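# Flip bent steel straw into cup's lid hole

## Task

Lift the bent steel straw out of its holder, where it leans with its bent end pointing down. Flip it over and feed its long straight end through the hole in the cup's screwed-on lid. At the end the straight tip must sit in the lower half of the cup and the bent end must stay above the lid. Letting the straw fall to the bottom of the cup still counts as inserted, though it should be avoided. Nothing is fixed to the table. At the end the cup and the holder must both stand upright and nothing may still be moving. The robot must not squeeze the straw, cup or holder between two contacts, even lightly. It also must not carry more than one fifth of the weight of any of them, friction on their sides included. Release everything and pull the hand away before finishing, and knock nothing off the table.

## Robot and tools

ROBOT. One six-joint arm carries a five-fingered right hand. The only camera is cam_wrist (616x616), mounted on the wrist. The arm's base may sit tilted relative to the table, and a loose object may occasionally get a brief shove from outside.

FRAMES. The scene frame has its origin on the table top straight below the arm's base, +z up, and +y to the left when facing along +x. Results report the hand point's position in metres and its orientation as quat wxyz in this frame, plus velocities in m/s and rad/s. At long reach the printed position can be slightly wrong. The hand point sits 0.05 m in front of the palm, where the index pad meets the thumb tip in a pinch. Its axes: +z runs along the straight fingers, +y points out of the palm, +x runs across the palm toward the little finger. Straight fingers extend 0.06-0.07 m past the point along +z. Across the palm the hand reaches 0.08 m toward the little finger, and 0.02 m toward the thumb if the thumb is turned in front of the palm (up to 0.09 m otherwise). A bracket on the little-finger side of the wrist sticks out 0.03 m beyond the point along +y and 0.11 m across the palm, and it can collide. Rotating the hand, mainly about x or y, shifts the point slightly.

THE ROW. Every motion command is one row of 14 numbers, each within [-1, 1], in this order: dx, dy, dz, rx, ry, rz, little, ring, middle, index, thumb_bend, thumb_turn, force_limit, speed. The first six are an offset, not a pose. They are measured in the hand point's own axes from its pose in the latest result that shows it; before any such result, or for later calls within the same reply, they count from where the robot is when the action begins. A value of 1.0 equals 0.6 m or 180 degrees, and rx, ry, rz form a single rotation vector. All-zero offsets are not a pause: they pull the hand back to that reference pose. The next six are absolute finger targets. little, ring, middle, index: +1 straight, -1 curled fully into the palm. thumb_bend: +1 straight, -1 fully bent. thumb_turn: +1 beside the palm, -1 in front of it facing the fingers. A pinch is about index -0.22, thumb_bend -0.75, thumb_turn -0.57. force_limit maps linearly from about 0 N at -1 to 10 N at +1 at the fingertip (15 N for both thumb motors), and it stops only closing motors. speed maps from nearly zero at -1 to full at +1, where a full finger stroke takes 0.6 s; close at -0.9 or slower for a gentle grip.

TOOLS.
execute_actions: "actions" is a list with at most one entry. An empty list returns the current state. {"rows": [...], "steps": n} runs up to 15 rows over up to 15 control steps of 1/30 s (default 15). Each row lasts one step, and the last row repeats if there are fewer rows than steps. Every row counts from the same reference pose; offsets do not add up from row to row. {"steps": n} without rows is a wait of up to 300 steps, counted from the previous result, so reply time is included. Optional "pictures" (true/false) toggles the images. A refused call does nothing.
move: "target" is one 14-number row as above, an offset from the same reference. The hand point follows a straight path there lasting 0.5-10 s; the path is cut off after 10 s. "speed" sets the top path speed in m/s (0.002-0.5, default 0.25; rotation up to twice that in rad/s). Optional "stop_force" in N (13-80, not allowed in the first 0.2 s) ends the path when the wrist senses that much extra push against the direction of travel for 2 steps. The hand then backs up 2 steps and holds. It is only reliable on moves without rotation and at very low speed. Leave it out when moving away from something you are pressing on. The hand values are sent at the start. The "move:" line reports the ending (done, contact, off_target, moving, held, fault) and the limits that acted (paced = pose clipped; held = some steps blocked, after which the arm may speed past "speed"), plus the distance to target. The path ignores obstacles, and the hand can lag, stray or overshoot the speed, especially with the arm nearly straight.
wait: "seconds" 0-10; the scene runs with nothing new sent.
zoom_image: "camera" "cam_wrist", "region" [x0, y0, x1, y1] in pixels from the top-left, at most 504x504.
show_instructions: shows the reference image(s); moves nothing.
finished_scene: "scene" is the number of the current scene.

MOTION. At each step the commanded pose is clipped to within 100 mm and 16 degrees of the measured pose. The arm trails commands by about 0.17 s and favours position over orientation. After an action the arm continues only to the last clipped pose, so check the reported pose and send the rest. A "pose unreachable" line or HELD marks steps that the clearance check altered or blocked. "Hand target" shows where the controller is currently driving.

FINGERS. A motor moves only when its target changes by 0.01 or more, and it continues until it arrives or, when closing, hits force_limit; then it locks, holding at least 15 N. To grip with the whole hand (objects 0.035-0.08 m), turn the thumb in front before approaching. Resending the same numbers keeps a grip; a more open target loosens it. hand_measured, hand_stopped_by (moving, target, force, stalled, fault) and hand_load_n each list six values in motor order. A load near 0 means the grip is lost.

FORCE AND FAULTS. Wrist force and torque are given along the hand point axes, noisy, with an offset up to about 5.5 N and saturation near 100 N. The arm is stiff: aiming even slightly past a firm contact can trigger a fault. A joint torque over its limit (shoulder 310, elbow 141, wrists 50.7 N m, held weight included) or 150 N on the arm freezes it for 10 s. Motors warn at 70 °C and brake at 85 °C. Avoid drops, slams, hard pushes, tipping the cup or holder, and anything leaving the table.

Each tool is called after ">>>" as name(argument=value, ...) on one line, values as JSON.

Reference images:

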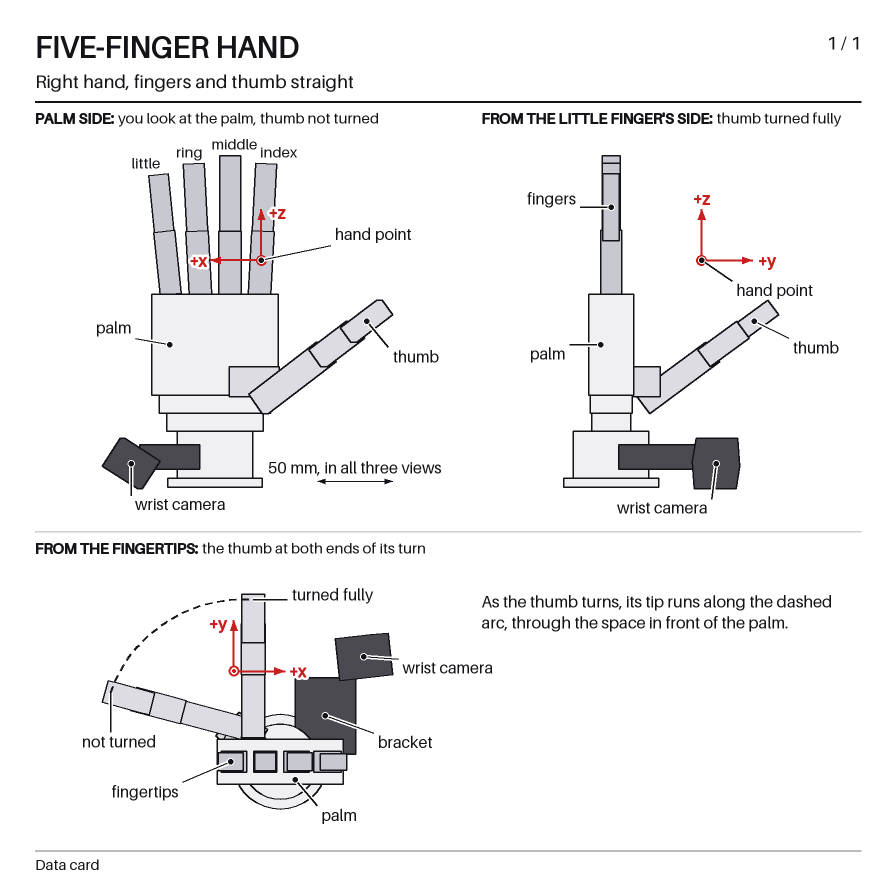

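## Session

>>> execute_actions(actions=[])

Scene clock: 0.00 s of 5600.00 s.
end_effector_position=(+0.3837, +0.0231, +0.1004) hand_measured=(+1.000, +1.000, +1.000, +1.000, +1.000, +1.000) hand_load_n=(+0.0, +0.0, +0.0, +0.0, +0.0, +0.0) hand_stopped_by=(target, target, target, target, target, target) hand_force_limit=0.00 hand_speed=-0.80 end_effector_quat_wxyz=(-0.204, +0.102, +0.949, -0.216) end_effector_velocity=(-0.000, +0.000, +0.000) end_effector_angular_velocity=(+0.000, -0.000, -0.000)
Joint positions: [-0.186 -1.169  2.17   0.962  2.039 -1.475]
Joint velocities: [-0.    -0.001  0.001  0.    -0.    -0.   ]
Wrist force (N, on the end effector, along its own x y z axes, offset not removed): no reading
Wrist torque (N m, same axes, about the end effector's origin, offset not removed): no reading
Hand target: +0.384, +0.023, +0.100; -0.204, +0.102, +0.949, -0.216

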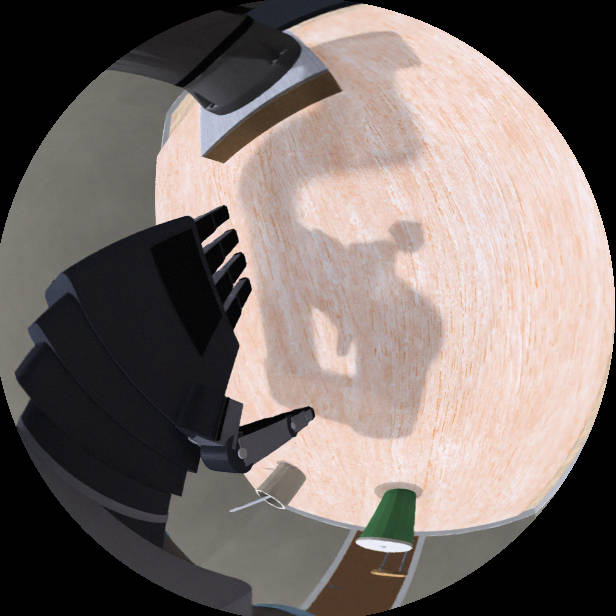

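>>> move(target=[0.022,-0.208,-0.483,-0.140,-0.132,-0.066,1,1,1,1,1,1,0,0])

>>> move(target=[-0.25,0,0,0,0,0,1,1,1,1,1,1,0,0])

Scene clock: 28.57 s of 5600.00 s.
end_effector_position=(+0.4834, +0.0226, +0.4000) hand_measured=(+1.000, +1.000, +1.000, +1.000, +1.000, +1.000) hand_load_n=(+0.0, +0.0, +0.0, +0.0, +0.0, +0.0) hand_stopped_by=(target, target, target, target, target, target) hand_force_limit=0.00 hand_speed=0.00 end_effector_quat_wxyz=(-0.000, +0.001, +1.000, -0.000) end_effector_velocity=(+0.001, +0.000, +0.003) end_effector_angular_velocity=(+0.002, -0.004, +0.002)
Joint positions: [-0.448 -1.583  1.893  1.257  1.57  -2.047]
Joint velocities: [-0.001 -0.002 -0.003  0.002 -0.004 -0.003]
Wrist force (N, on the end effector, along its own x y z axes, offset not removed): [-1.3 0.5 -0.7]
Wrist torque (N m, same axes, about the end effector's origin, offset not removed): [0.23 0.08 -0.20]
Hand target: +0.483, +0.023, +0.400; -0.000, +0.001, +1.000, +0.000
Off the commanded pose: 0.001 m, 0 deg.
After step 90, 23.70 s passed at rest.
move: done

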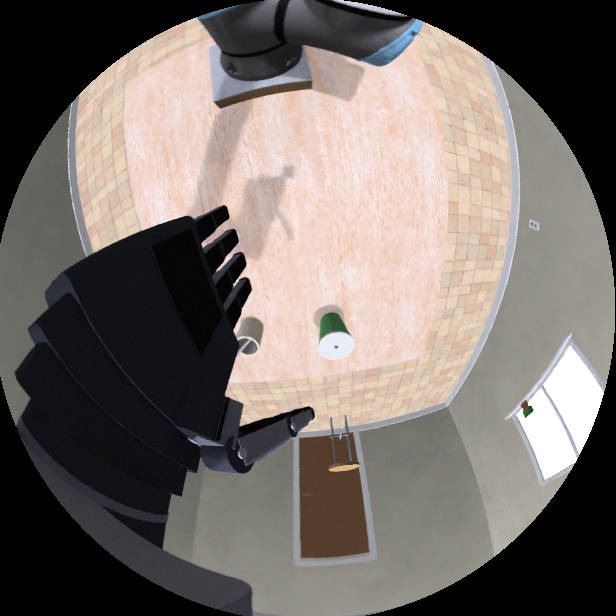

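Scene clock: 29.73 s of 5600.00 s.
end_effector_position=(+0.6332, +0.0223, +0.3998) hand_measured=(+1.000, +1.000, +1.000, +1.000, +1.000, +1.000) hand_load_n=(+0.0, +0.0, +0.0, +0.0, +0.0, +0.0) hand_stopped_by=(target, target, target, target, target, target) hand_force_limit=0.00 hand_speed=0.00 end_effector_quat_wxyz=(-0.000, +0.001, +1.000, -0.000) end_effector_velocity=(+0.003, -0.001, +0.000) end_effector_angular_velocity=(-0.000, +0.000, -0.000)
Joint positions: [-0.327 -1.33   1.608  1.29   1.571 -1.925]
Joint velocities: [ 0.001  0.004 -0.006  0.002  0.     0.001]
Wrist force (N, on the end effector, along its own x y z axes, offset not removed): [0.1 0.3 0.9]
Wrist torque (N m, same axes, about the end effector's origin, offset not removed): [0.21 -0.12 -0.10]
Hand target: +0.633, +0.022, +0.400; -0.000, +0.001, +1.000, -0.000
Off the commanded pose: 0.000 m, 0 deg.
move: done

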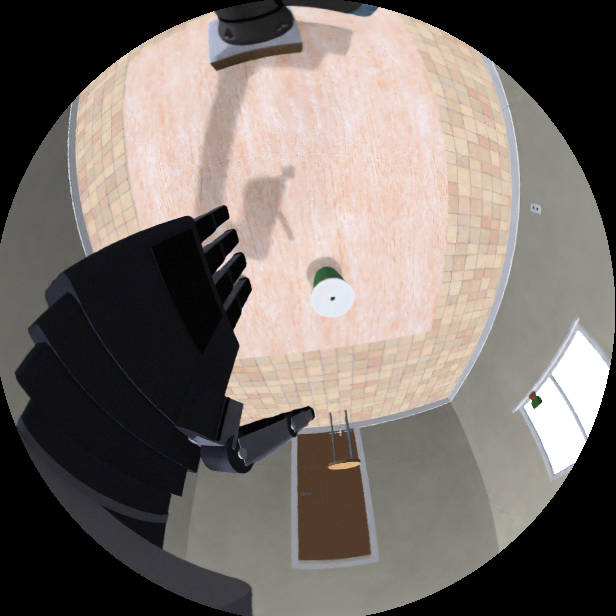

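>>> move(target=[-0.2,-0.35,0.1,0,0,0,-1,-1,-1,-0.22,-0.75,-0.57,0,0])

>>> move(target=[-0.15,0,0,0,0,0,-1,-1,-1,-0.22,-0.75,-0.57,0,0])

Scene clock: 40.43 s of 5600.00 s.
end_effector_position=(+0.7525, -0.1881, +0.3395) hand_measured=(-1.000, -1.000, -1.000, -0.220, -0.748, -0.570) hand_load_n=(+0.0, +0.0, +0.0, +1.5, +1.5, +0.0) hand_stopped_by=(target, target, target, target, target, target) hand_force_limit=0.00 hand_speed=0.00 end_effector_quat_wxyz=(-0.000, +0.001, +1.000, -0.000) end_effector_velocity=(+0.000, +0.000, -0.001) end_effector_angular_velocity=(+0.001, +0.001, +0.001)
Joint positions: [-0.533 -1.041  1.307  1.302  1.57  -2.131]
Joint velocities: [ 0.     0.002 -0.     0.    -0.    -0.   ]
Wrist force (N, on the end effector, along its own x y z axes, offset not removed): [-0.5 0.9 -0.8]
Wrist torque (N m, same axes, about the end effector's origin, offset not removed): [0.30 0.00 -0.17]
Hand target: +0.752, -0.188, +0.339; -0.000, +0.001, +1.000, -0.000
Off the commanded pose: 0.000 m, 0 deg.
After step 90, 5.77 s passed at rest.
move: done

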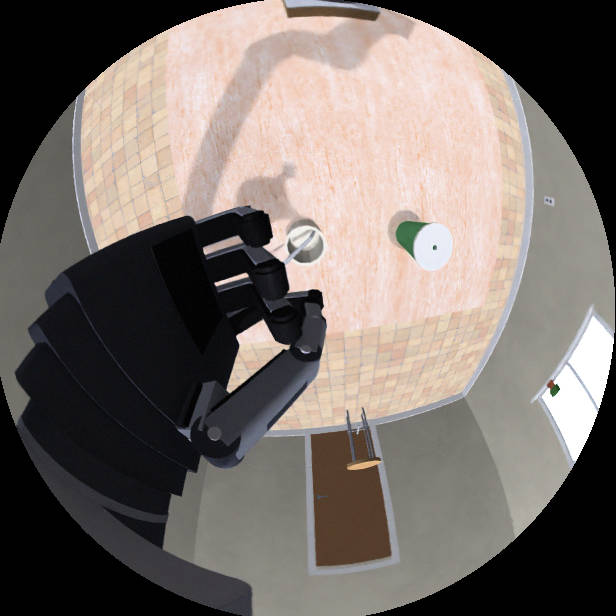

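Scene clock: 41.40 s of 5600.00 s.
end_effector_position=(+0.8423, -0.1882, +0.3394) hand_measured=(-1.000, -1.000, -1.000, -0.220, -0.748, -0.570) hand_load_n=(+0.0, +0.0, +0.0, +1.5, +1.5, +0.0) hand_stopped_by=(target, target, target, target, target, target) hand_force_limit=0.00 hand_speed=0.00 end_effector_quat_wxyz=(-0.000, +0.001, +1.000, -0.000) end_effector_velocity=(+0.002, -0.000, +0.001) end_effector_angular_velocity=(-0.001, +0.001, +0.000)
Joint positions: [-0.475 -0.891  1.063  1.396  1.57  -2.073]
Joint velocities: [ 0.001  0.004 -0.007  0.004  0.001  0.001]
Wrist force (N, on the end effector, along its own x y z axes, offset not removed): [-0.9 0.7 0.9]
Wrist torque (N m, same axes, about the end effector's origin, offset not removed): [0.26 -0.01 -0.19]
Hand target: +0.842, -0.188, +0.339; -0.000, +0.001, +1.000, -0.000
Off the commanded pose: 0.000 m, 0 deg.
move: done

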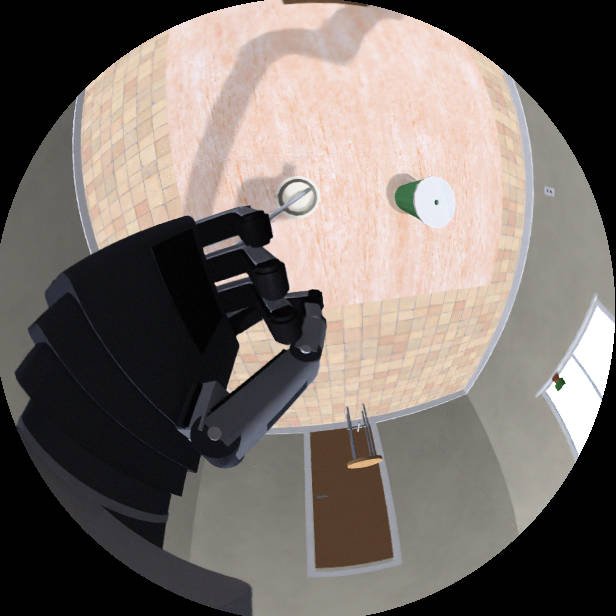

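>>> move(target=[0,-0.08,0.05,0,0,0,1,1,1,0.4,-0.75,-0.57,0,0])

>>> zoom_image(camera="cam_wrist", region=[230,130,390,290])

Scene clock: 54.40 s of 5600.00 s.
end_effector_position=(+0.8421, -0.2362, +0.3094) hand_measured=(+1.000, +1.000, +1.000, +0.400, -0.748, -0.570) hand_load_n=(+0.0, +0.0, +0.0, +0.0, +0.0, +0.0) hand_stopped_by=(target, target, target, target, target, target) hand_force_limit=0.00 hand_speed=0.00 end_effector_quat_wxyz=(-0.000, +0.001, +1.000, -0.000) end_effector_velocity=(-0.000, +0.000, +0.000) end_effector_angular_velocity=(+0.000, +0.000, -0.000)
Joint positions: [-0.525 -0.852  1.05   1.37   1.57  -2.123]
Joint velocities: [-0.    -0.001  0.001  0.    -0.     0.   ]
Wrist force (N, on the end effector, along its own x y z axes, offset not removed): [-1.2 -0.6 -0.8]
Wrist torque (N m, same axes, about the end effector's origin, offset not removed): [0.12 0.10 -0.22]
Hand target: +0.842, -0.236, +0.309; -0.000, +0.001, +1.000, -0.000
Off the commanded pose: 0.000 m, 0 deg.
After step 90, 8.50 s passed at rest.
move: done

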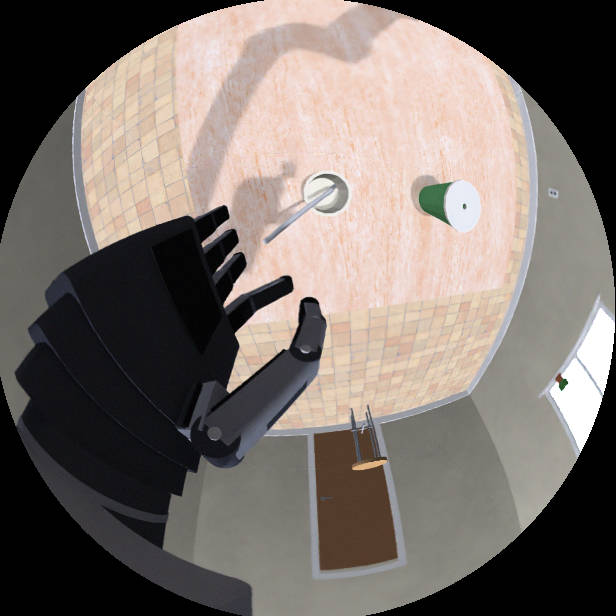

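Region (230, 130, 390, 290) of cam_wrist's 616x616 image, scaled by 3.150, with more detail than that image has.

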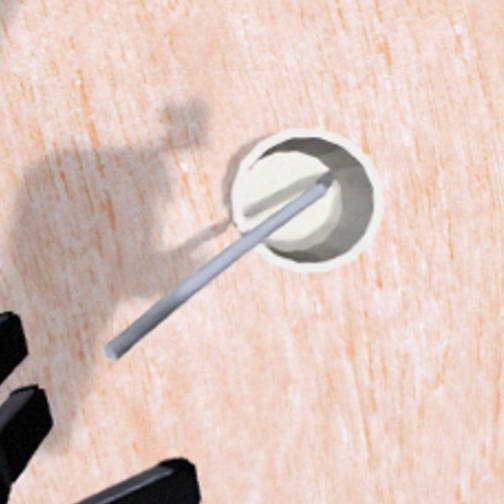

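>>> move(target=[0.12,-0.17,0,-0.118,-0.401,0.111,1,1,1,0.4,-0.75,-0.57,0,0])

Scene clock: 81.27 s of 5600.00 s.
end_effector_position=(+0.7699, -0.3384, +0.3094) hand_measured=(+1.000, +1.000, +1.000, +0.400, -0.748, -0.570) hand_load_n=(+0.0, +0.0, +0.0, +0.0, +0.0, +0.0) hand_stopped_by=(target, target, target, target, target, target) hand_force_limit=0.00 hand_speed=0.00 end_effector_quat_wxyz=(+0.582, +0.162, +0.778, +0.170) end_effector_velocity=(+0.000, -0.002, -0.002) end_effector_angular_velocity=(+0.003, -0.009, -0.008)
Joint positions: [-0.919 -1.185  1.876 -0.211  0.599 -1.488]
Joint velocities: [-0.    -0.     0.008 -0.028  0.003  0.021]
Wrist force (N, on the end effector, along its own x y z axes, offset not removed): [-1.3 1.3 -0.5]
Wrist torque (N m, same axes, about the end effector's origin, offset not removed): [0.35 0.07 -0.20]
Hand target: +0.770, -0.338, +0.309; +0.583, +0.162, +0.778, +0.170
Off the commanded pose: 0.000 m, 0 deg.
After step 90, 20.60 s passed at rest.
move: done

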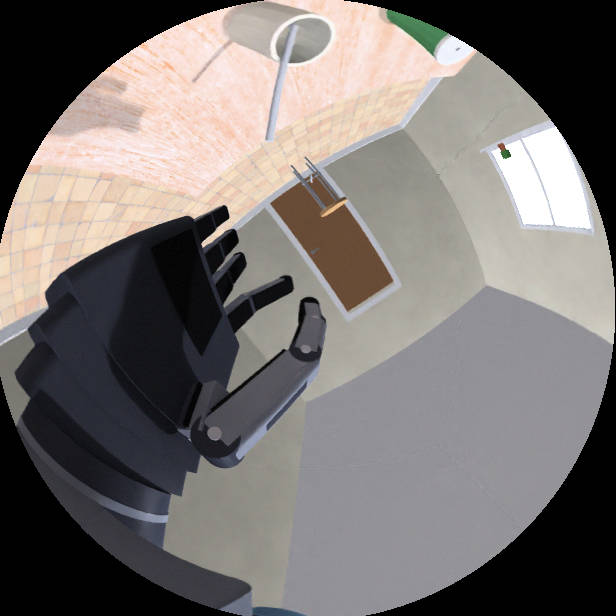

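>>> move(target=[0.12,0,0.04,0,0,0,1,1,1,0.4,-0.75,-0.57,0,0], speed=0.1)

>>> move(target=[0,-0.04,0,0,0,0,1,1,1,0.4,-0.75,-0.57,0,0], speed=0.1)

Scene clock: 94.03 s of 5600.00 s.
end_effector_position=(+0.7737, -0.3041, +0.2420) hand_measured=(+1.000, +1.000, +1.000, +0.400, -0.748, -0.570) hand_load_n=(+0.0, +0.0, +0.0, +0.0, +0.0, +0.0) hand_stopped_by=(target, target, target, target, target, target) hand_force_limit=0.00 hand_speed=0.00 end_effector_quat_wxyz=(+0.582, +0.162, +0.778, +0.170) end_effector_velocity=(+0.000, +0.001, -0.001) end_effector_angular_velocity=(-0.001, -0.001, +0.000)
Joint positions: [-0.88  -1.133  1.952 -0.364  0.634 -1.458]
Joint velocities: [ 0.001  0.001  0.002 -0.005  0.001  0.001]
Wrist force (N, on the end effector, along its own x y z axes, offset not removed): [-1.4 -1.3 -1.0]
Wrist torque (N m, same axes, about the end effector's origin, offset not removed): [0.03 0.13 -0.25]
Hand target: +0.774, -0.304, +0.242; +0.582, +0.162, +0.778, +0.170
Off the commanded pose: 0.000 m, 0 deg.
After step 90, 8.57 s passed at rest.
move: done

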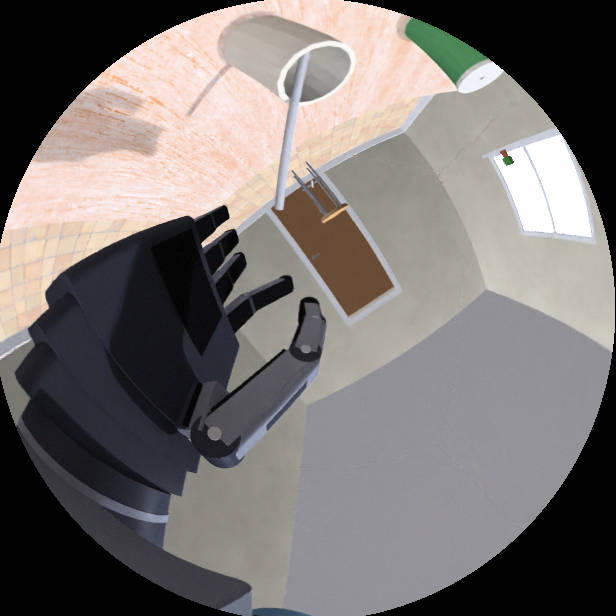

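Scene clock: 94.87 s of 5600.00 s.
end_effector_position=(+0.7724, -0.3252, +0.2311) hand_measured=(+1.000, +1.000, +1.000, +0.400, -0.748, -0.570) hand_load_n=(+0.0, +0.0, +0.0, +0.0, +0.0, +0.0) hand_stopped_by=(target, target, target, target, target, target) hand_force_limit=0.00 hand_speed=0.00 end_effector_quat_wxyz=(+0.582, +0.162, +0.778, +0.170) end_effector_velocity=(+0.001, -0.001, -0.000) end_effector_angular_velocity=(-0.001, -0.001, +0.001)
Joint positions: [-0.903 -1.102  1.93  -0.358  0.613 -1.475]
Joint velocities: [-0.001  0.002 -0.003  0.001 -0.002 -0.001]
Wrist force (N, on the end effector, along its own x y z axes, offset not removed): [-0.5 1.6 -0.3]
Wrist torque (N m, same axes, about the end effector's origin, offset not removed): [0.36 -0.01 -0.19]
Hand target: +0.772, -0.325, +0.231; +0.582, +0.162, +0.778, +0.170
Off the commanded pose: 0.000 m, 0 deg.
move: done

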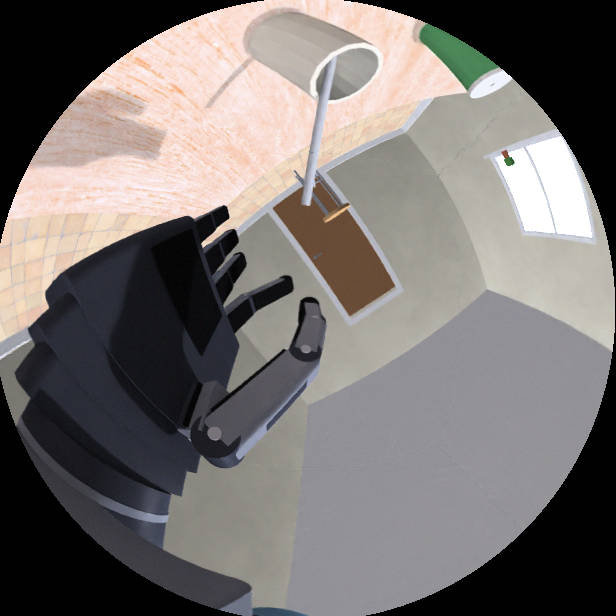

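>>> move(target=[-0.083,0,-0.133,0,0,0.933,1,1,1,0.4,-0.75,-0.57,0,0], speed=0.4)

>>> move(target=[-0.08,-0.213,0.192,0,0,0,1,1,1,0.4,-0.75,-0.57,0,0])

>>> move(target=[-0.2,0,0,0,0,0,1,1,1,0.4,-0.75,-0.57,0,0], speed=0.15)

Scene clock: 132.90 s of 5600.00 s.
end_effector_position=(+0.7090, -0.3540, +0.2948) hand_measured=(+1.000, +1.000, +1.000, +0.400, -0.748, -0.570) hand_load_n=(+0.0, +0.0, +0.0, +0.0, +0.0, +0.0) hand_stopped_by=(target, target, target, target, target, target) hand_force_limit=0.00 hand_speed=0.00 end_effector_quat_wxyz=(-0.108, +0.791, -0.079, +0.597) end_effector_velocity=(+0.000, -0.000, +0.001) end_effector_angular_velocity=(+0.009, -0.002, -0.004)
Joint positions: [-0.901 -1.388  1.972 -0.115  0.615  1.456]
Joint velocities: [-0.    -0.001 -0.001 -0.003 -0.     0.013]
Wrist force (N, on the end effector, along its own x y z axes, offset not removed): [-0.9 -1.2 -0.7]
Wrist torque (N m, same axes, about the end effector's origin, offset not removed): [0.01 0.08 -0.26]
Hand target: +0.709, -0.354, +0.295; -0.108, +0.791, -0.080, +0.597
Off the commanded pose: 0.000 m, 0 deg.
After step 90, 30.80 s passed at rest.
move: done

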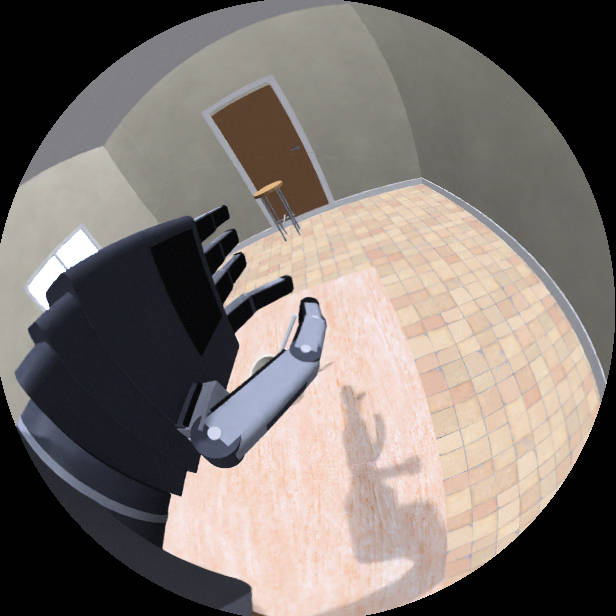

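Scene clock: 134.20 s of 5600.00 s.
end_effector_position=(+0.8061, -0.2097, +0.2540) hand_measured=(+1.000, +1.000, +1.000, +0.400, -0.748, -0.570) hand_load_n=(+0.0, +0.0, +0.0, +0.0, +0.0, +0.0) hand_stopped_by=(target, target, target, target, target, target) hand_force_limit=0.00 hand_speed=0.00 end_effector_quat_wxyz=(-0.108, +0.791, -0.079, +0.597) end_effector_velocity=(+0.001, +0.001, -0.001) end_effector_angular_velocity=(+0.000, +0.000, -0.001)
Joint positions: [-0.586 -1.339  1.983 -0.307  0.905  1.635]
Joint velocities: [ 0.003  0.002 -0.001 -0.002  0.004  0.002]
Wrist force (N, on the end effector, along its own x y z axes, offset not removed): [-2.4 -0.2 -1.4]
Wrist torque (N m, same axes, about the end effector's origin, offset not removed): [0.20 0.30 -0.38]
Hand target: +0.806, -0.210, +0.254; -0.108, +0.791, -0.079, +0.597
Off the commanded pose: 0.000 m, 0 deg.
move: done

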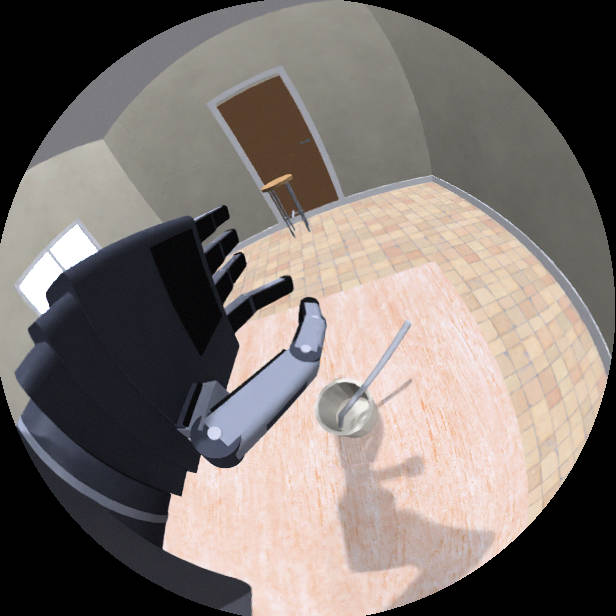

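Scene clock: 135.50 s of 5600.00 s.
end_effector_position=(+0.7732, -0.1791, +0.1428) hand_measured=(+1.000, +1.000, +1.000, +0.400, -0.748, -0.570) hand_load_n=(+0.0, +0.0, +0.0, +0.0, +0.0, +0.0) hand_stopped_by=(target, target, target, target, target, target) hand_force_limit=0.00 hand_speed=0.00 end_effector_quat_wxyz=(-0.108, +0.791, -0.079, +0.597) end_effector_velocity=(+0.000, +0.000, -0.001) end_effector_angular_velocity=(-0.001, -0.001, +0.000)
Joint positions: [-0.574 -1.254  2.133 -0.545  0.917  1.64 ]
Joint velocities: [ 0.     0.002  0.001 -0.005  0.     0.   ]
Wrist force (N, on the end effector, along its own x y z axes, offset not removed): [-0.8 0.3 -0.9]
Wrist torque (N m, same axes, about the end effector's origin, offset not removed): [0.21 0.04 -0.10]
Hand target: +0.773, -0.179, +0.143; -0.108, +0.791, -0.079, +0.597
Off the commanded pose: 0.000 m, 0 deg.
move: done

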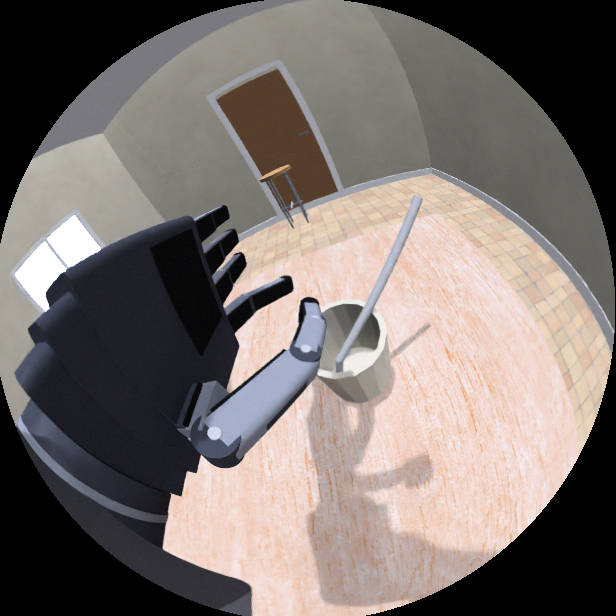

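>>> move(target=[0,0.06,0,0,0,0,1,1,1,0.4,-0.75,-0.57,0,0], speed=0.05)

Scene clock: 147.67 s of 5600.00 s.
end_effector_position=(+0.7733, -0.2137, +0.1333) hand_measured=(+1.000, +1.000, +1.000, +0.400, -0.748, -0.570) hand_load_n=(+0.0, +0.0, +0.0, +0.0, +0.0, +0.0) hand_stopped_by=(target, target, target, target, target, target) hand_force_limit=0.00 hand_speed=0.00 end_effector_quat_wxyz=(-0.108, +0.791, -0.079, +0.597) end_effector_velocity=(-0.000, -0.002, -0.001) end_effector_angular_velocity=(+0.001, +0.001, -0.000)
Joint positions: [-0.627 -1.223  2.114 -0.541  0.866  1.617]
Joint velocities: [-0.003  0.002 -0.001  0.    -0.002 -0.001]
Wrist force (N, on the end effector, along its own x y z axes, offset not removed): [-1.1 0.9 -4.1]
Wrist torque (N m, same axes, about the end effector's origin, offset not removed): [0.59 0.20 -0.24]
Hand target: +0.773, -0.214, +0.133; -0.108, +0.791, -0.079, +0.597
Off the commanded pose: 0.000 m, 0 deg.
After step 90, 8.07 s passed at rest.
move: done

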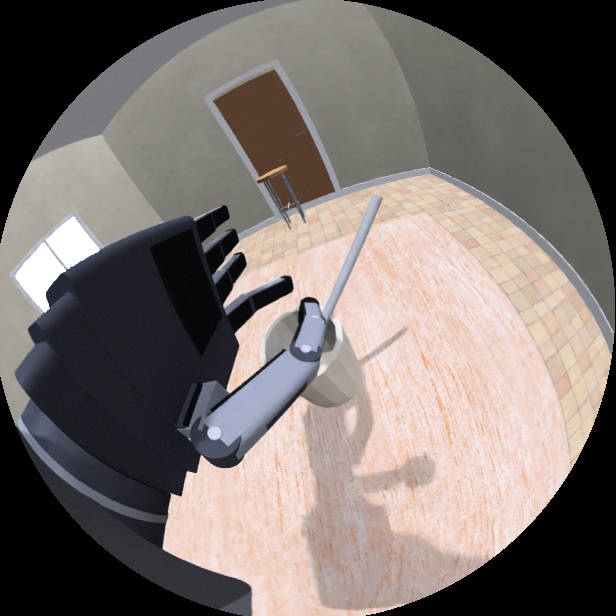

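>>> move(target=[0.025,0.055,-0.005,0,0,0,1,1,1,0.4,-0.75,-0.57,0,0], speed=0.03)

>>> zoom_image(camera="cam_wrist", region=[220,190,420,390])

Scene clock: 157.30 s of 5600.00 s.
end_effector_position=(+0.7747, -0.2494, +0.1392) hand_measured=(+1.000, +1.000, +1.000, +0.400, -0.748, -0.570) hand_load_n=(+0.0, +0.0, +0.0, +0.0, +0.0, +0.0) hand_stopped_by=(target, target, target, target, target, target) hand_force_limit=0.00 hand_speed=0.00 end_effector_quat_wxyz=(-0.108, +0.791, -0.079, +0.597) end_effector_velocity=(-0.001, -0.001, -0.000) end_effector_angular_velocity=(+0.001, +0.001, +0.000)
Joint positions: [-0.678 -1.211  2.08  -0.504  0.819  1.593]
Joint velocities: [-0.002  0.    -0.     0.002 -0.002 -0.001]
Wrist force (N, on the end effector, along its own x y z axes, offset not removed): [-0.2 -0.9 -1.8]
Wrist torque (N m, same axes, about the end effector's origin, offset not removed): [0.14 -0.06 -0.16]
Hand target: +0.775, -0.250, +0.139; -0.108, +0.791, -0.079, +0.597
Off the commanded pose: 0.000 m, 0 deg.
After step 90, 5.10 s passed at rest.
move: done

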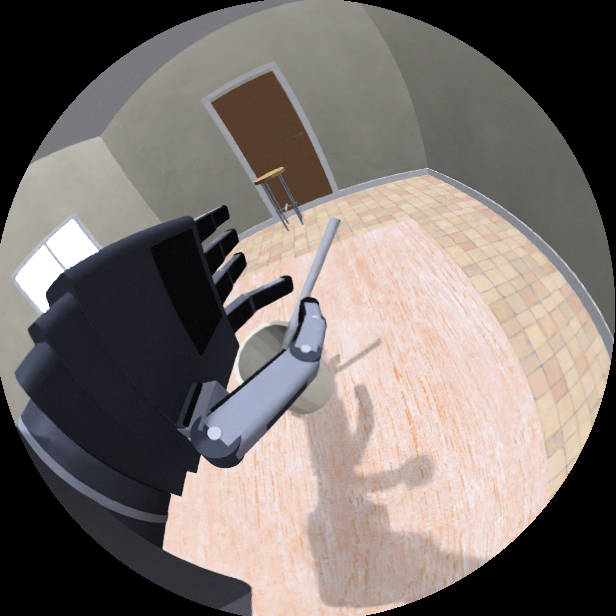

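Region (220, 190, 420, 390) of cam_wrist's 616x616 image, scaled by 2.520, with more detail than that image has.

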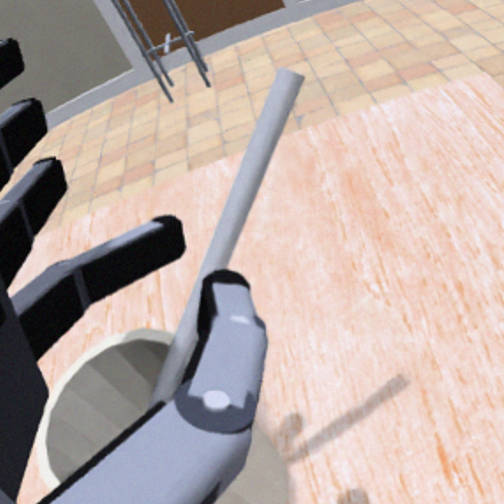

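>>> move(target=[-0.01,-0.01,0.015,0,0,0,1,1,1,0.4,-0.75,-0.57,0,0], speed=0.02)

>>> move(target=[0,0,0,0,0,0,1,1,1,-0.35,-0.75,-0.57,0.6,-0.85])

>>> zoom_image(camera="cam_wrist", region=[220,190,420,390])

Scene clock: 175.37 s of 5600.00 s.
end_effector_position=(+0.7815, -0.2415, +0.1329) hand_measured=(+1.000, +1.000, +1.000, +0.400, -0.748, -0.570) hand_load_n=(+0.0, +0.0, +0.0, +0.0, +0.0, +0.0) hand_stopped_by=(target, target, target, target, target, target) hand_force_limit=0.00 hand_speed=0.00 end_effector_quat_wxyz=(-0.108, +0.791, -0.079, +0.597) end_effector_velocity=(+0.002, +0.001, +0.000) end_effector_angular_velocity=(-0.001, -0.001, +0.000)
Joint positions: [-0.658 -1.199  2.077 -0.52   0.837  1.602]
Joint velocities: [ 0.003  0.001 -0.002 -0.002  0.002  0.001]
Wrist force (N, on the end effector, along its own x y z axes, offset not removed): [-2.3 -0.3 1.0]
Wrist torque (N m, same axes, about the end effector's origin, offset not removed): [0.03 0.24 -0.30]
Hand target: +0.782, -0.241, +0.133; -0.108, +0.791, -0.079, +0.597
Off the commanded pose: 0.000 m, 0 deg.
After step 90, 14.17 s passed at rest.
move: done

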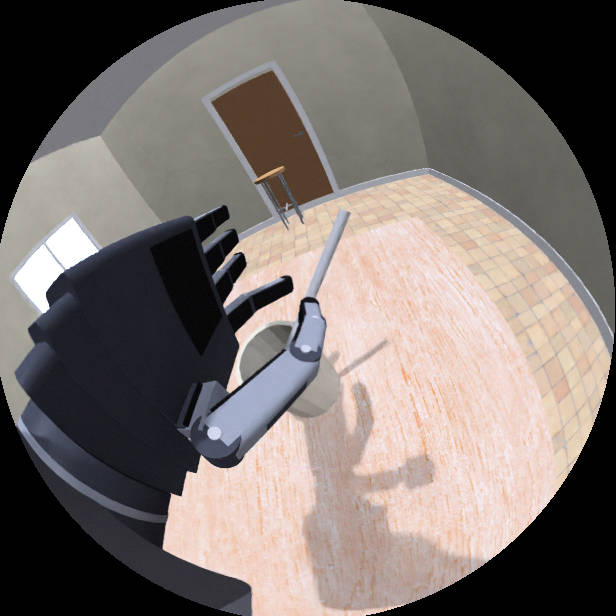

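Scene clock: 178.20 s of 5600.00 s.
end_effector_position=(+0.7816, -0.2415, +0.1329) hand_measured=(+1.000, +1.000, +1.000, -0.238, -0.748, -0.570) hand_load_n=(+0.0, +0.0, +0.0, +9.5, +1.0, +0.0) hand_stopped_by=(target, target, target, force, target, target) hand_force_limit=0.60 hand_speed=-0.85 end_effector_quat_wxyz=(-0.108, +0.791, -0.079, +0.597) end_effector_velocity=(-0.000, +0.001, -0.001) end_effector_angular_velocity=(+0.001, +0.001, +0.001)
Joint positions: [-0.658 -1.199  2.077 -0.52   0.837  1.602]
Joint velocities: [ 0.     0.001  0.    -0.    -0.    -0.   ]
Wrist force (N, on the end effector, along its own x y z axes, offset not removed): [-1.8 0.6 -1.7]
Wrist torque (N m, same axes, about the end effector's origin, offset not removed): [0.30 0.25 -0.19]
Hand target: +0.782, -0.242, +0.133; -0.108, +0.791, -0.079, +0.597
Off the commanded pose: 0.000 m, 0 deg.
move: done

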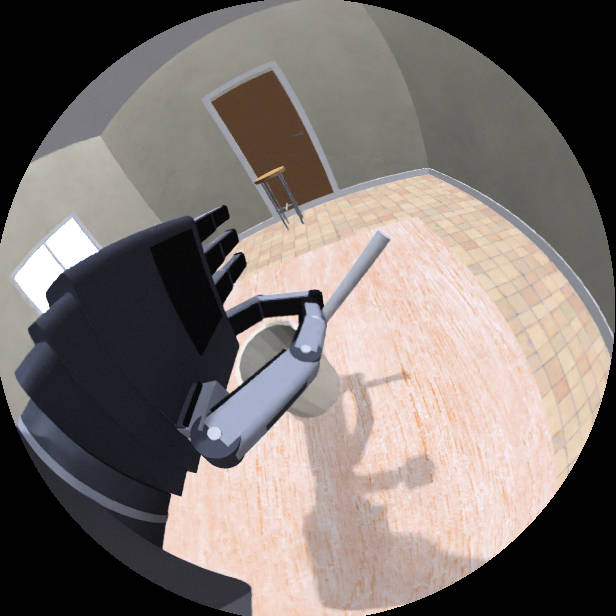

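Region (220, 190, 420, 390) of cam_wrist's 616x616 image, scaled by 2.520, with more detail than that image has.

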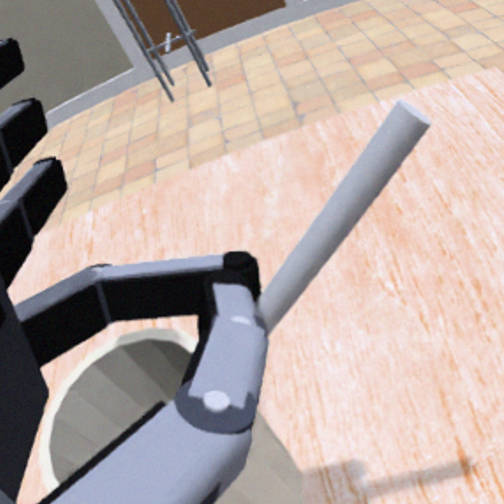

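>>> move(target=[0.01,-0.03,-0.05,-0.08,0,0,1,1,1,0.4,-0.75,-0.57,0.6,0], speed=0.04)

>>> move(target=[0,0.04,0,0,0,0,1,1,1,0.4,-0.75,-0.57,0.6,0], speed=0.04)

Scene clock: 197.53 s of 5600.00 s.
end_effector_position=(+0.7544, -0.2280, +0.1512) hand_measured=(+1.000, +1.000, +1.000, +0.400, -0.748, -0.570) hand_load_n=(+0.0, +0.0, +0.0, +0.0, +0.0, +0.0) hand_stopped_by=(target, target, target, target, target, target) hand_force_limit=0.60 hand_speed=0.00 end_effector_quat_wxyz=(-0.008, +0.798, -0.153, +0.582) end_effector_velocity=(-0.002, +0.001, +0.001) end_effector_angular_velocity=(-0.004, +0.004, -0.012)
Joint positions: [-0.546 -1.28   2.122 -0.493  1.192  1.64 ]
Joint velocities: [ 0.007 -0.003  0.001  0.003  0.02   0.002]
Wrist force (N, on the end effector, along its own x y z axes, offset not removed): [-0.8 -1.7 -1.1]
Wrist torque (N m, same axes, about the end effector's origin, offset not removed): [0.00 0.07 -0.30]
Hand target: +0.754, -0.228, +0.151; -0.008, +0.798, -0.153, +0.582
Off the commanded pose: 0.000 m, 0 deg.
After step 90, 12.97 s passed at rest.
move: done

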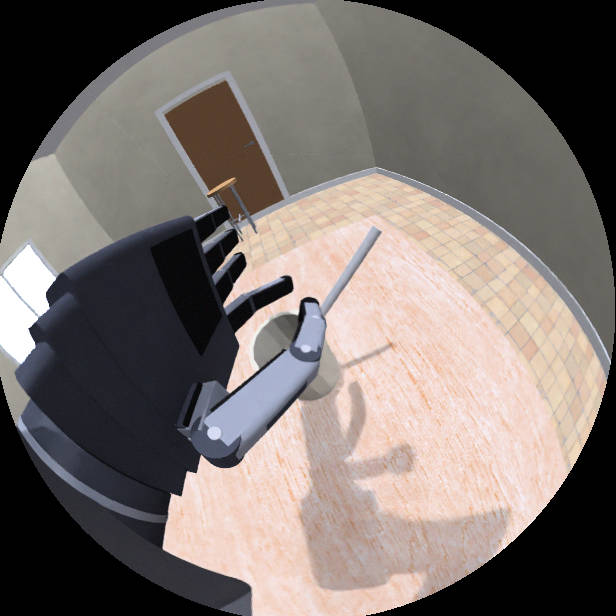

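Scene clock: 198.50 s of 5600.00 s.
end_effector_position=(+0.7488, -0.2507, +0.1465) hand_measured=(+1.000, +1.000, +1.000, +0.400, -0.748, -0.570) hand_load_n=(+0.0, +0.0, +0.0, +0.0, +0.0, +0.0) hand_stopped_by=(target, target, target, target, target, target) hand_force_limit=0.60 hand_speed=0.00 end_effector_quat_wxyz=(-0.008, +0.798, -0.153, +0.582) end_effector_velocity=(-0.000, -0.002, -0.001) end_effector_angular_velocity=(+0.000, +0.000, -0.000)
Joint positions: [-0.589 -1.271  2.122 -0.495  1.152  1.624]
Joint velocities: [-0.003  0.002 -0.001 -0.    -0.003 -0.001]
Wrist force (N, on the end effector, along its own x y z axes, offset not removed): [-1.2 -0.3 -3.1]
Wrist torque (N m, same axes, about the end effector's origin, offset not removed): [0.32 0.10 -0.28]
Hand target: +0.749, -0.251, +0.147; -0.008, +0.798, -0.153, +0.582
Off the commanded pose: 0.000 m, 0 deg.
move: done

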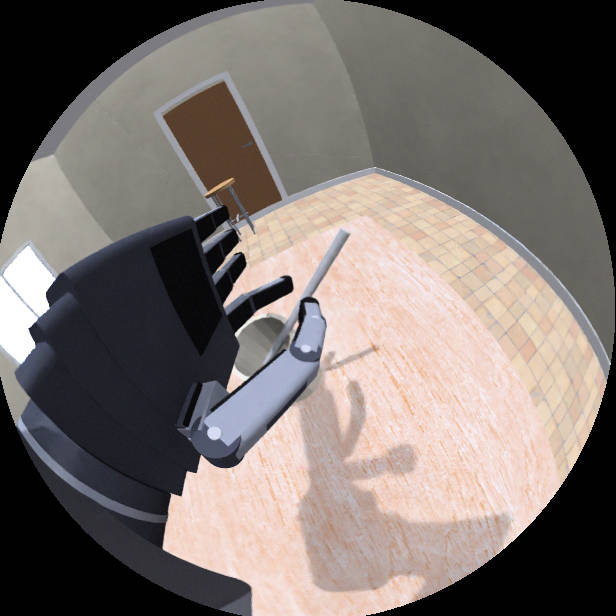

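>>> move(target=[-0.013,-0.005,0.012,0,0,0.07,1,1,1,0.4,-0.75,-0.57,0.6,0], speed=0.04)

>>> move(target=[0,0,0.012,0,0,0,1,1,1,0.1,-0.75,-0.57,0.6,-0.8], speed=0.02)

>>> zoom_image(camera="cam_wrist", region=[220,190,420,390])

Scene clock: 212.50 s of 5600.00 s.
end_effector_position=(+0.7540, -0.2471, +0.1376) hand_measured=(+1.000, +1.000, +1.000, +0.400, -0.748, -0.570) hand_load_n=(+0.0, +0.0, +0.0, +0.0, +0.0, +0.0) hand_stopped_by=(target, target, target, target, target, target) hand_force_limit=0.60 hand_speed=0.00 end_effector_quat_wxyz=(-0.072, +0.777, -0.239, +0.578) end_effector_velocity=(+0.000, +0.000, -0.001) end_effector_angular_velocity=(+0.013, -0.002, -0.004)
Joint positions: [-0.593 -1.261  2.104 -0.487  1.148  1.842]
Joint velocities: [-0.     0.002 -0.001  0.    -0.     0.013]
Wrist force (N, on the end effector, along its own x y z axes, offset not removed): [-1.3 -1.4 -0.4]
Wrist torque (N m, same axes, about the end effector's origin, offset not removed): [-0.01 0.03 -0.32]
Hand target: +0.754, -0.247, +0.138; -0.072, +0.777, -0.240, +0.578
Off the commanded pose: 0.000 m, 0 deg.
After step 90, 8.03 s passed at rest.
move: done

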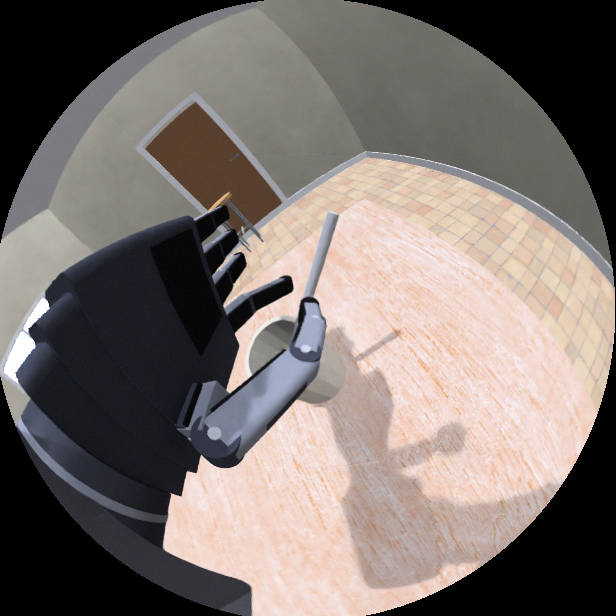

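Scene clock: 213.67 s of 5600.00 s.
end_effector_position=(+0.7607, -0.2483, +0.1353) hand_measured=(+1.000, +1.000, +1.000, +0.100, -0.748, -0.570) hand_load_n=(+0.0, +0.0, +0.0, +0.0, +0.0, +0.0) hand_stopped_by=(target, target, target, target, target, target) hand_force_limit=0.60 hand_speed=-0.80 end_effector_quat_wxyz=(-0.072, +0.777, -0.239, +0.578) end_effector_velocity=(-0.000, +0.000, -0.001) end_effector_angular_velocity=(+0.001, +0.001, +0.000)
Joint positions: [-0.587 -1.249  2.092 -0.488  1.154  1.844]
Joint velocities: [ 0.     0.001  0.     0.     0.    -0.   ]
Wrist force (N, on the end effector, along its own x y z axes, offset not removed): [-3.1 0.8 -3.0]
Wrist torque (N m, same axes, about the end effector's origin, offset not removed): [0.44 0.48 -0.31]
Hand target: +0.761, -0.248, +0.135; -0.072, +0.777, -0.239, +0.578
Off the commanded pose: 0.000 m, 0 deg.
move: done

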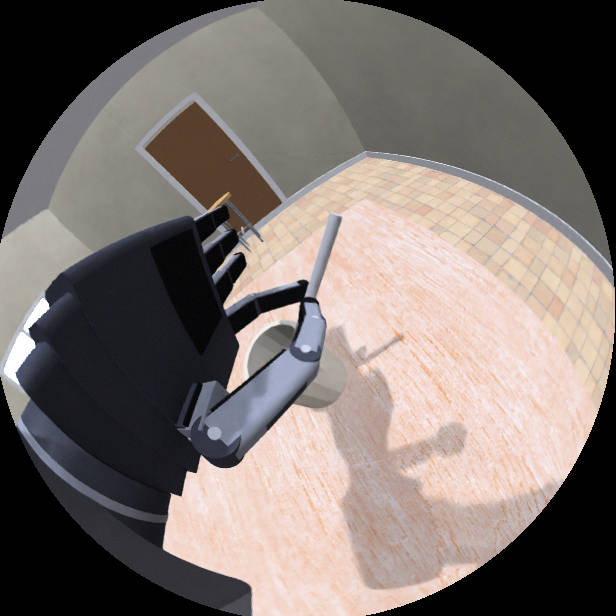

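Region (220, 190, 420, 390) of cam_wrist's 616x616 image, scaled by 2.520, with more detail than that image has.

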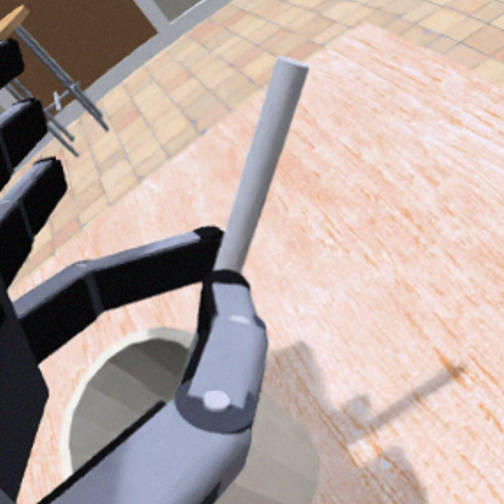

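The straw is in front of the index tip. I'll move it a little deeper into the pinch and close.

>>> move(target=[0,0.008,0.008,0,0,0,1,1,1,0.1,-0.75,-0.57,0.6,-0.8], speed=0.02)

>>> move(target=[0,0,0,0,0,0,1,1,1,-0.07,-0.75,-0.57,0.6,-0.9])

>>> zoom_image(camera="cam_wrist", region=[220,190,420,390])

Scene clock: 223.20 s of 5600.00 s.
end_effector_position=(+0.7637, -0.2531, +0.1320) hand_measured=(+1.000, +1.000, +1.000, +0.100, -0.748, -0.570) hand_load_n=(+0.0, +0.0, +0.0, +0.0, +0.0, +0.0) hand_stopped_by=(target, target, target, target, target, target) hand_force_limit=0.60 hand_speed=-0.80 end_effector_quat_wxyz=(-0.072, +0.777, -0.239, +0.578) end_effector_velocity=(+0.001, -0.001, -0.002) end_effector_angular_velocity=(+0.000, +0.001, +0.000)
Joint positions: [-0.591 -1.239  2.085 -0.491  1.15   1.842]
Joint velocities: [-0.001  0.004 -0.002 -0.001 -0.002 -0.001]
Wrist force (N, on the end effector, along its own x y z axes, offset not removed): [-1.7 1.1 -1.5]
Wrist torque (N m, same axes, about the end effector's origin, offset not removed): [0.50 0.29 -0.18]
Hand target: +0.764, -0.253, +0.132; -0.072, +0.777, -0.239, +0.578
Off the commanded pose: 0.000 m, 0 deg.
After step 90, 5.83 s passed at rest.
move: done

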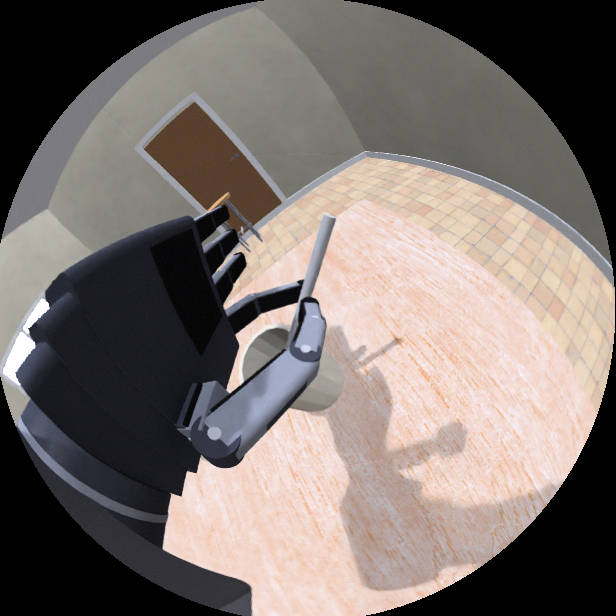

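Scene clock: 224.47 s of 5600.00 s.
end_effector_position=(+0.7637, -0.2531, +0.1320) hand_measured=(+1.000, +1.000, +1.000, -0.070, -0.748, -0.570) hand_load_n=(+0.0, +0.0, +0.0, +2.5, +1.5, -0.5) hand_stopped_by=(target, target, target, target, target, target) hand_force_limit=0.60 hand_speed=-0.90 end_effector_quat_wxyz=(-0.072, +0.777, -0.239, +0.578) end_effector_velocity=(-0.001, +0.001, -0.002) end_effector_angular_velocity=(+0.001, +0.002, +0.001)
Joint positions: [-0.591 -1.239  2.085 -0.491  1.15   1.842]
Joint velocities: [ 0.001  0.001  0.002  0.    -0.    -0.   ]
Wrist force (N, on the end effector, along its own x y z axes, offset not removed): [-1.5 1.3 -0.6]
Wrist torque (N m, same axes, about the end effector's origin, offset not removed): [0.42 0.19 -0.24]
Hand target: +0.764, -0.253, +0.132; -0.072, +0.777, -0.239, +0.578
Off the commanded pose: 0.000 m, 0 deg.
move: done

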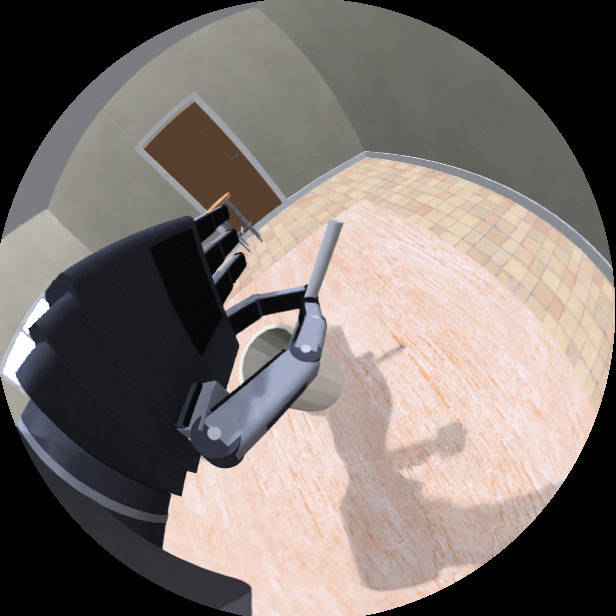

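Region (220, 190, 420, 390) of cam_wrist's 616x616 image, scaled by 2.520, with more detail than that image has.

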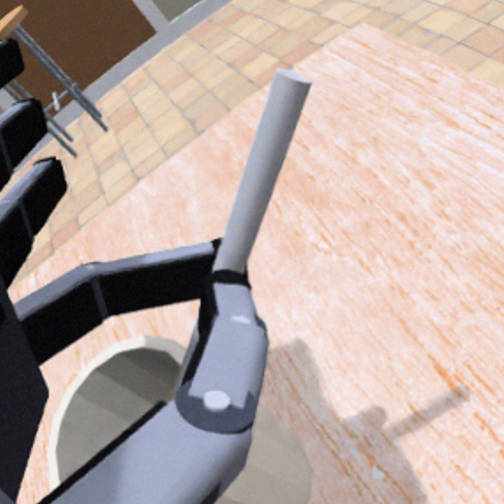

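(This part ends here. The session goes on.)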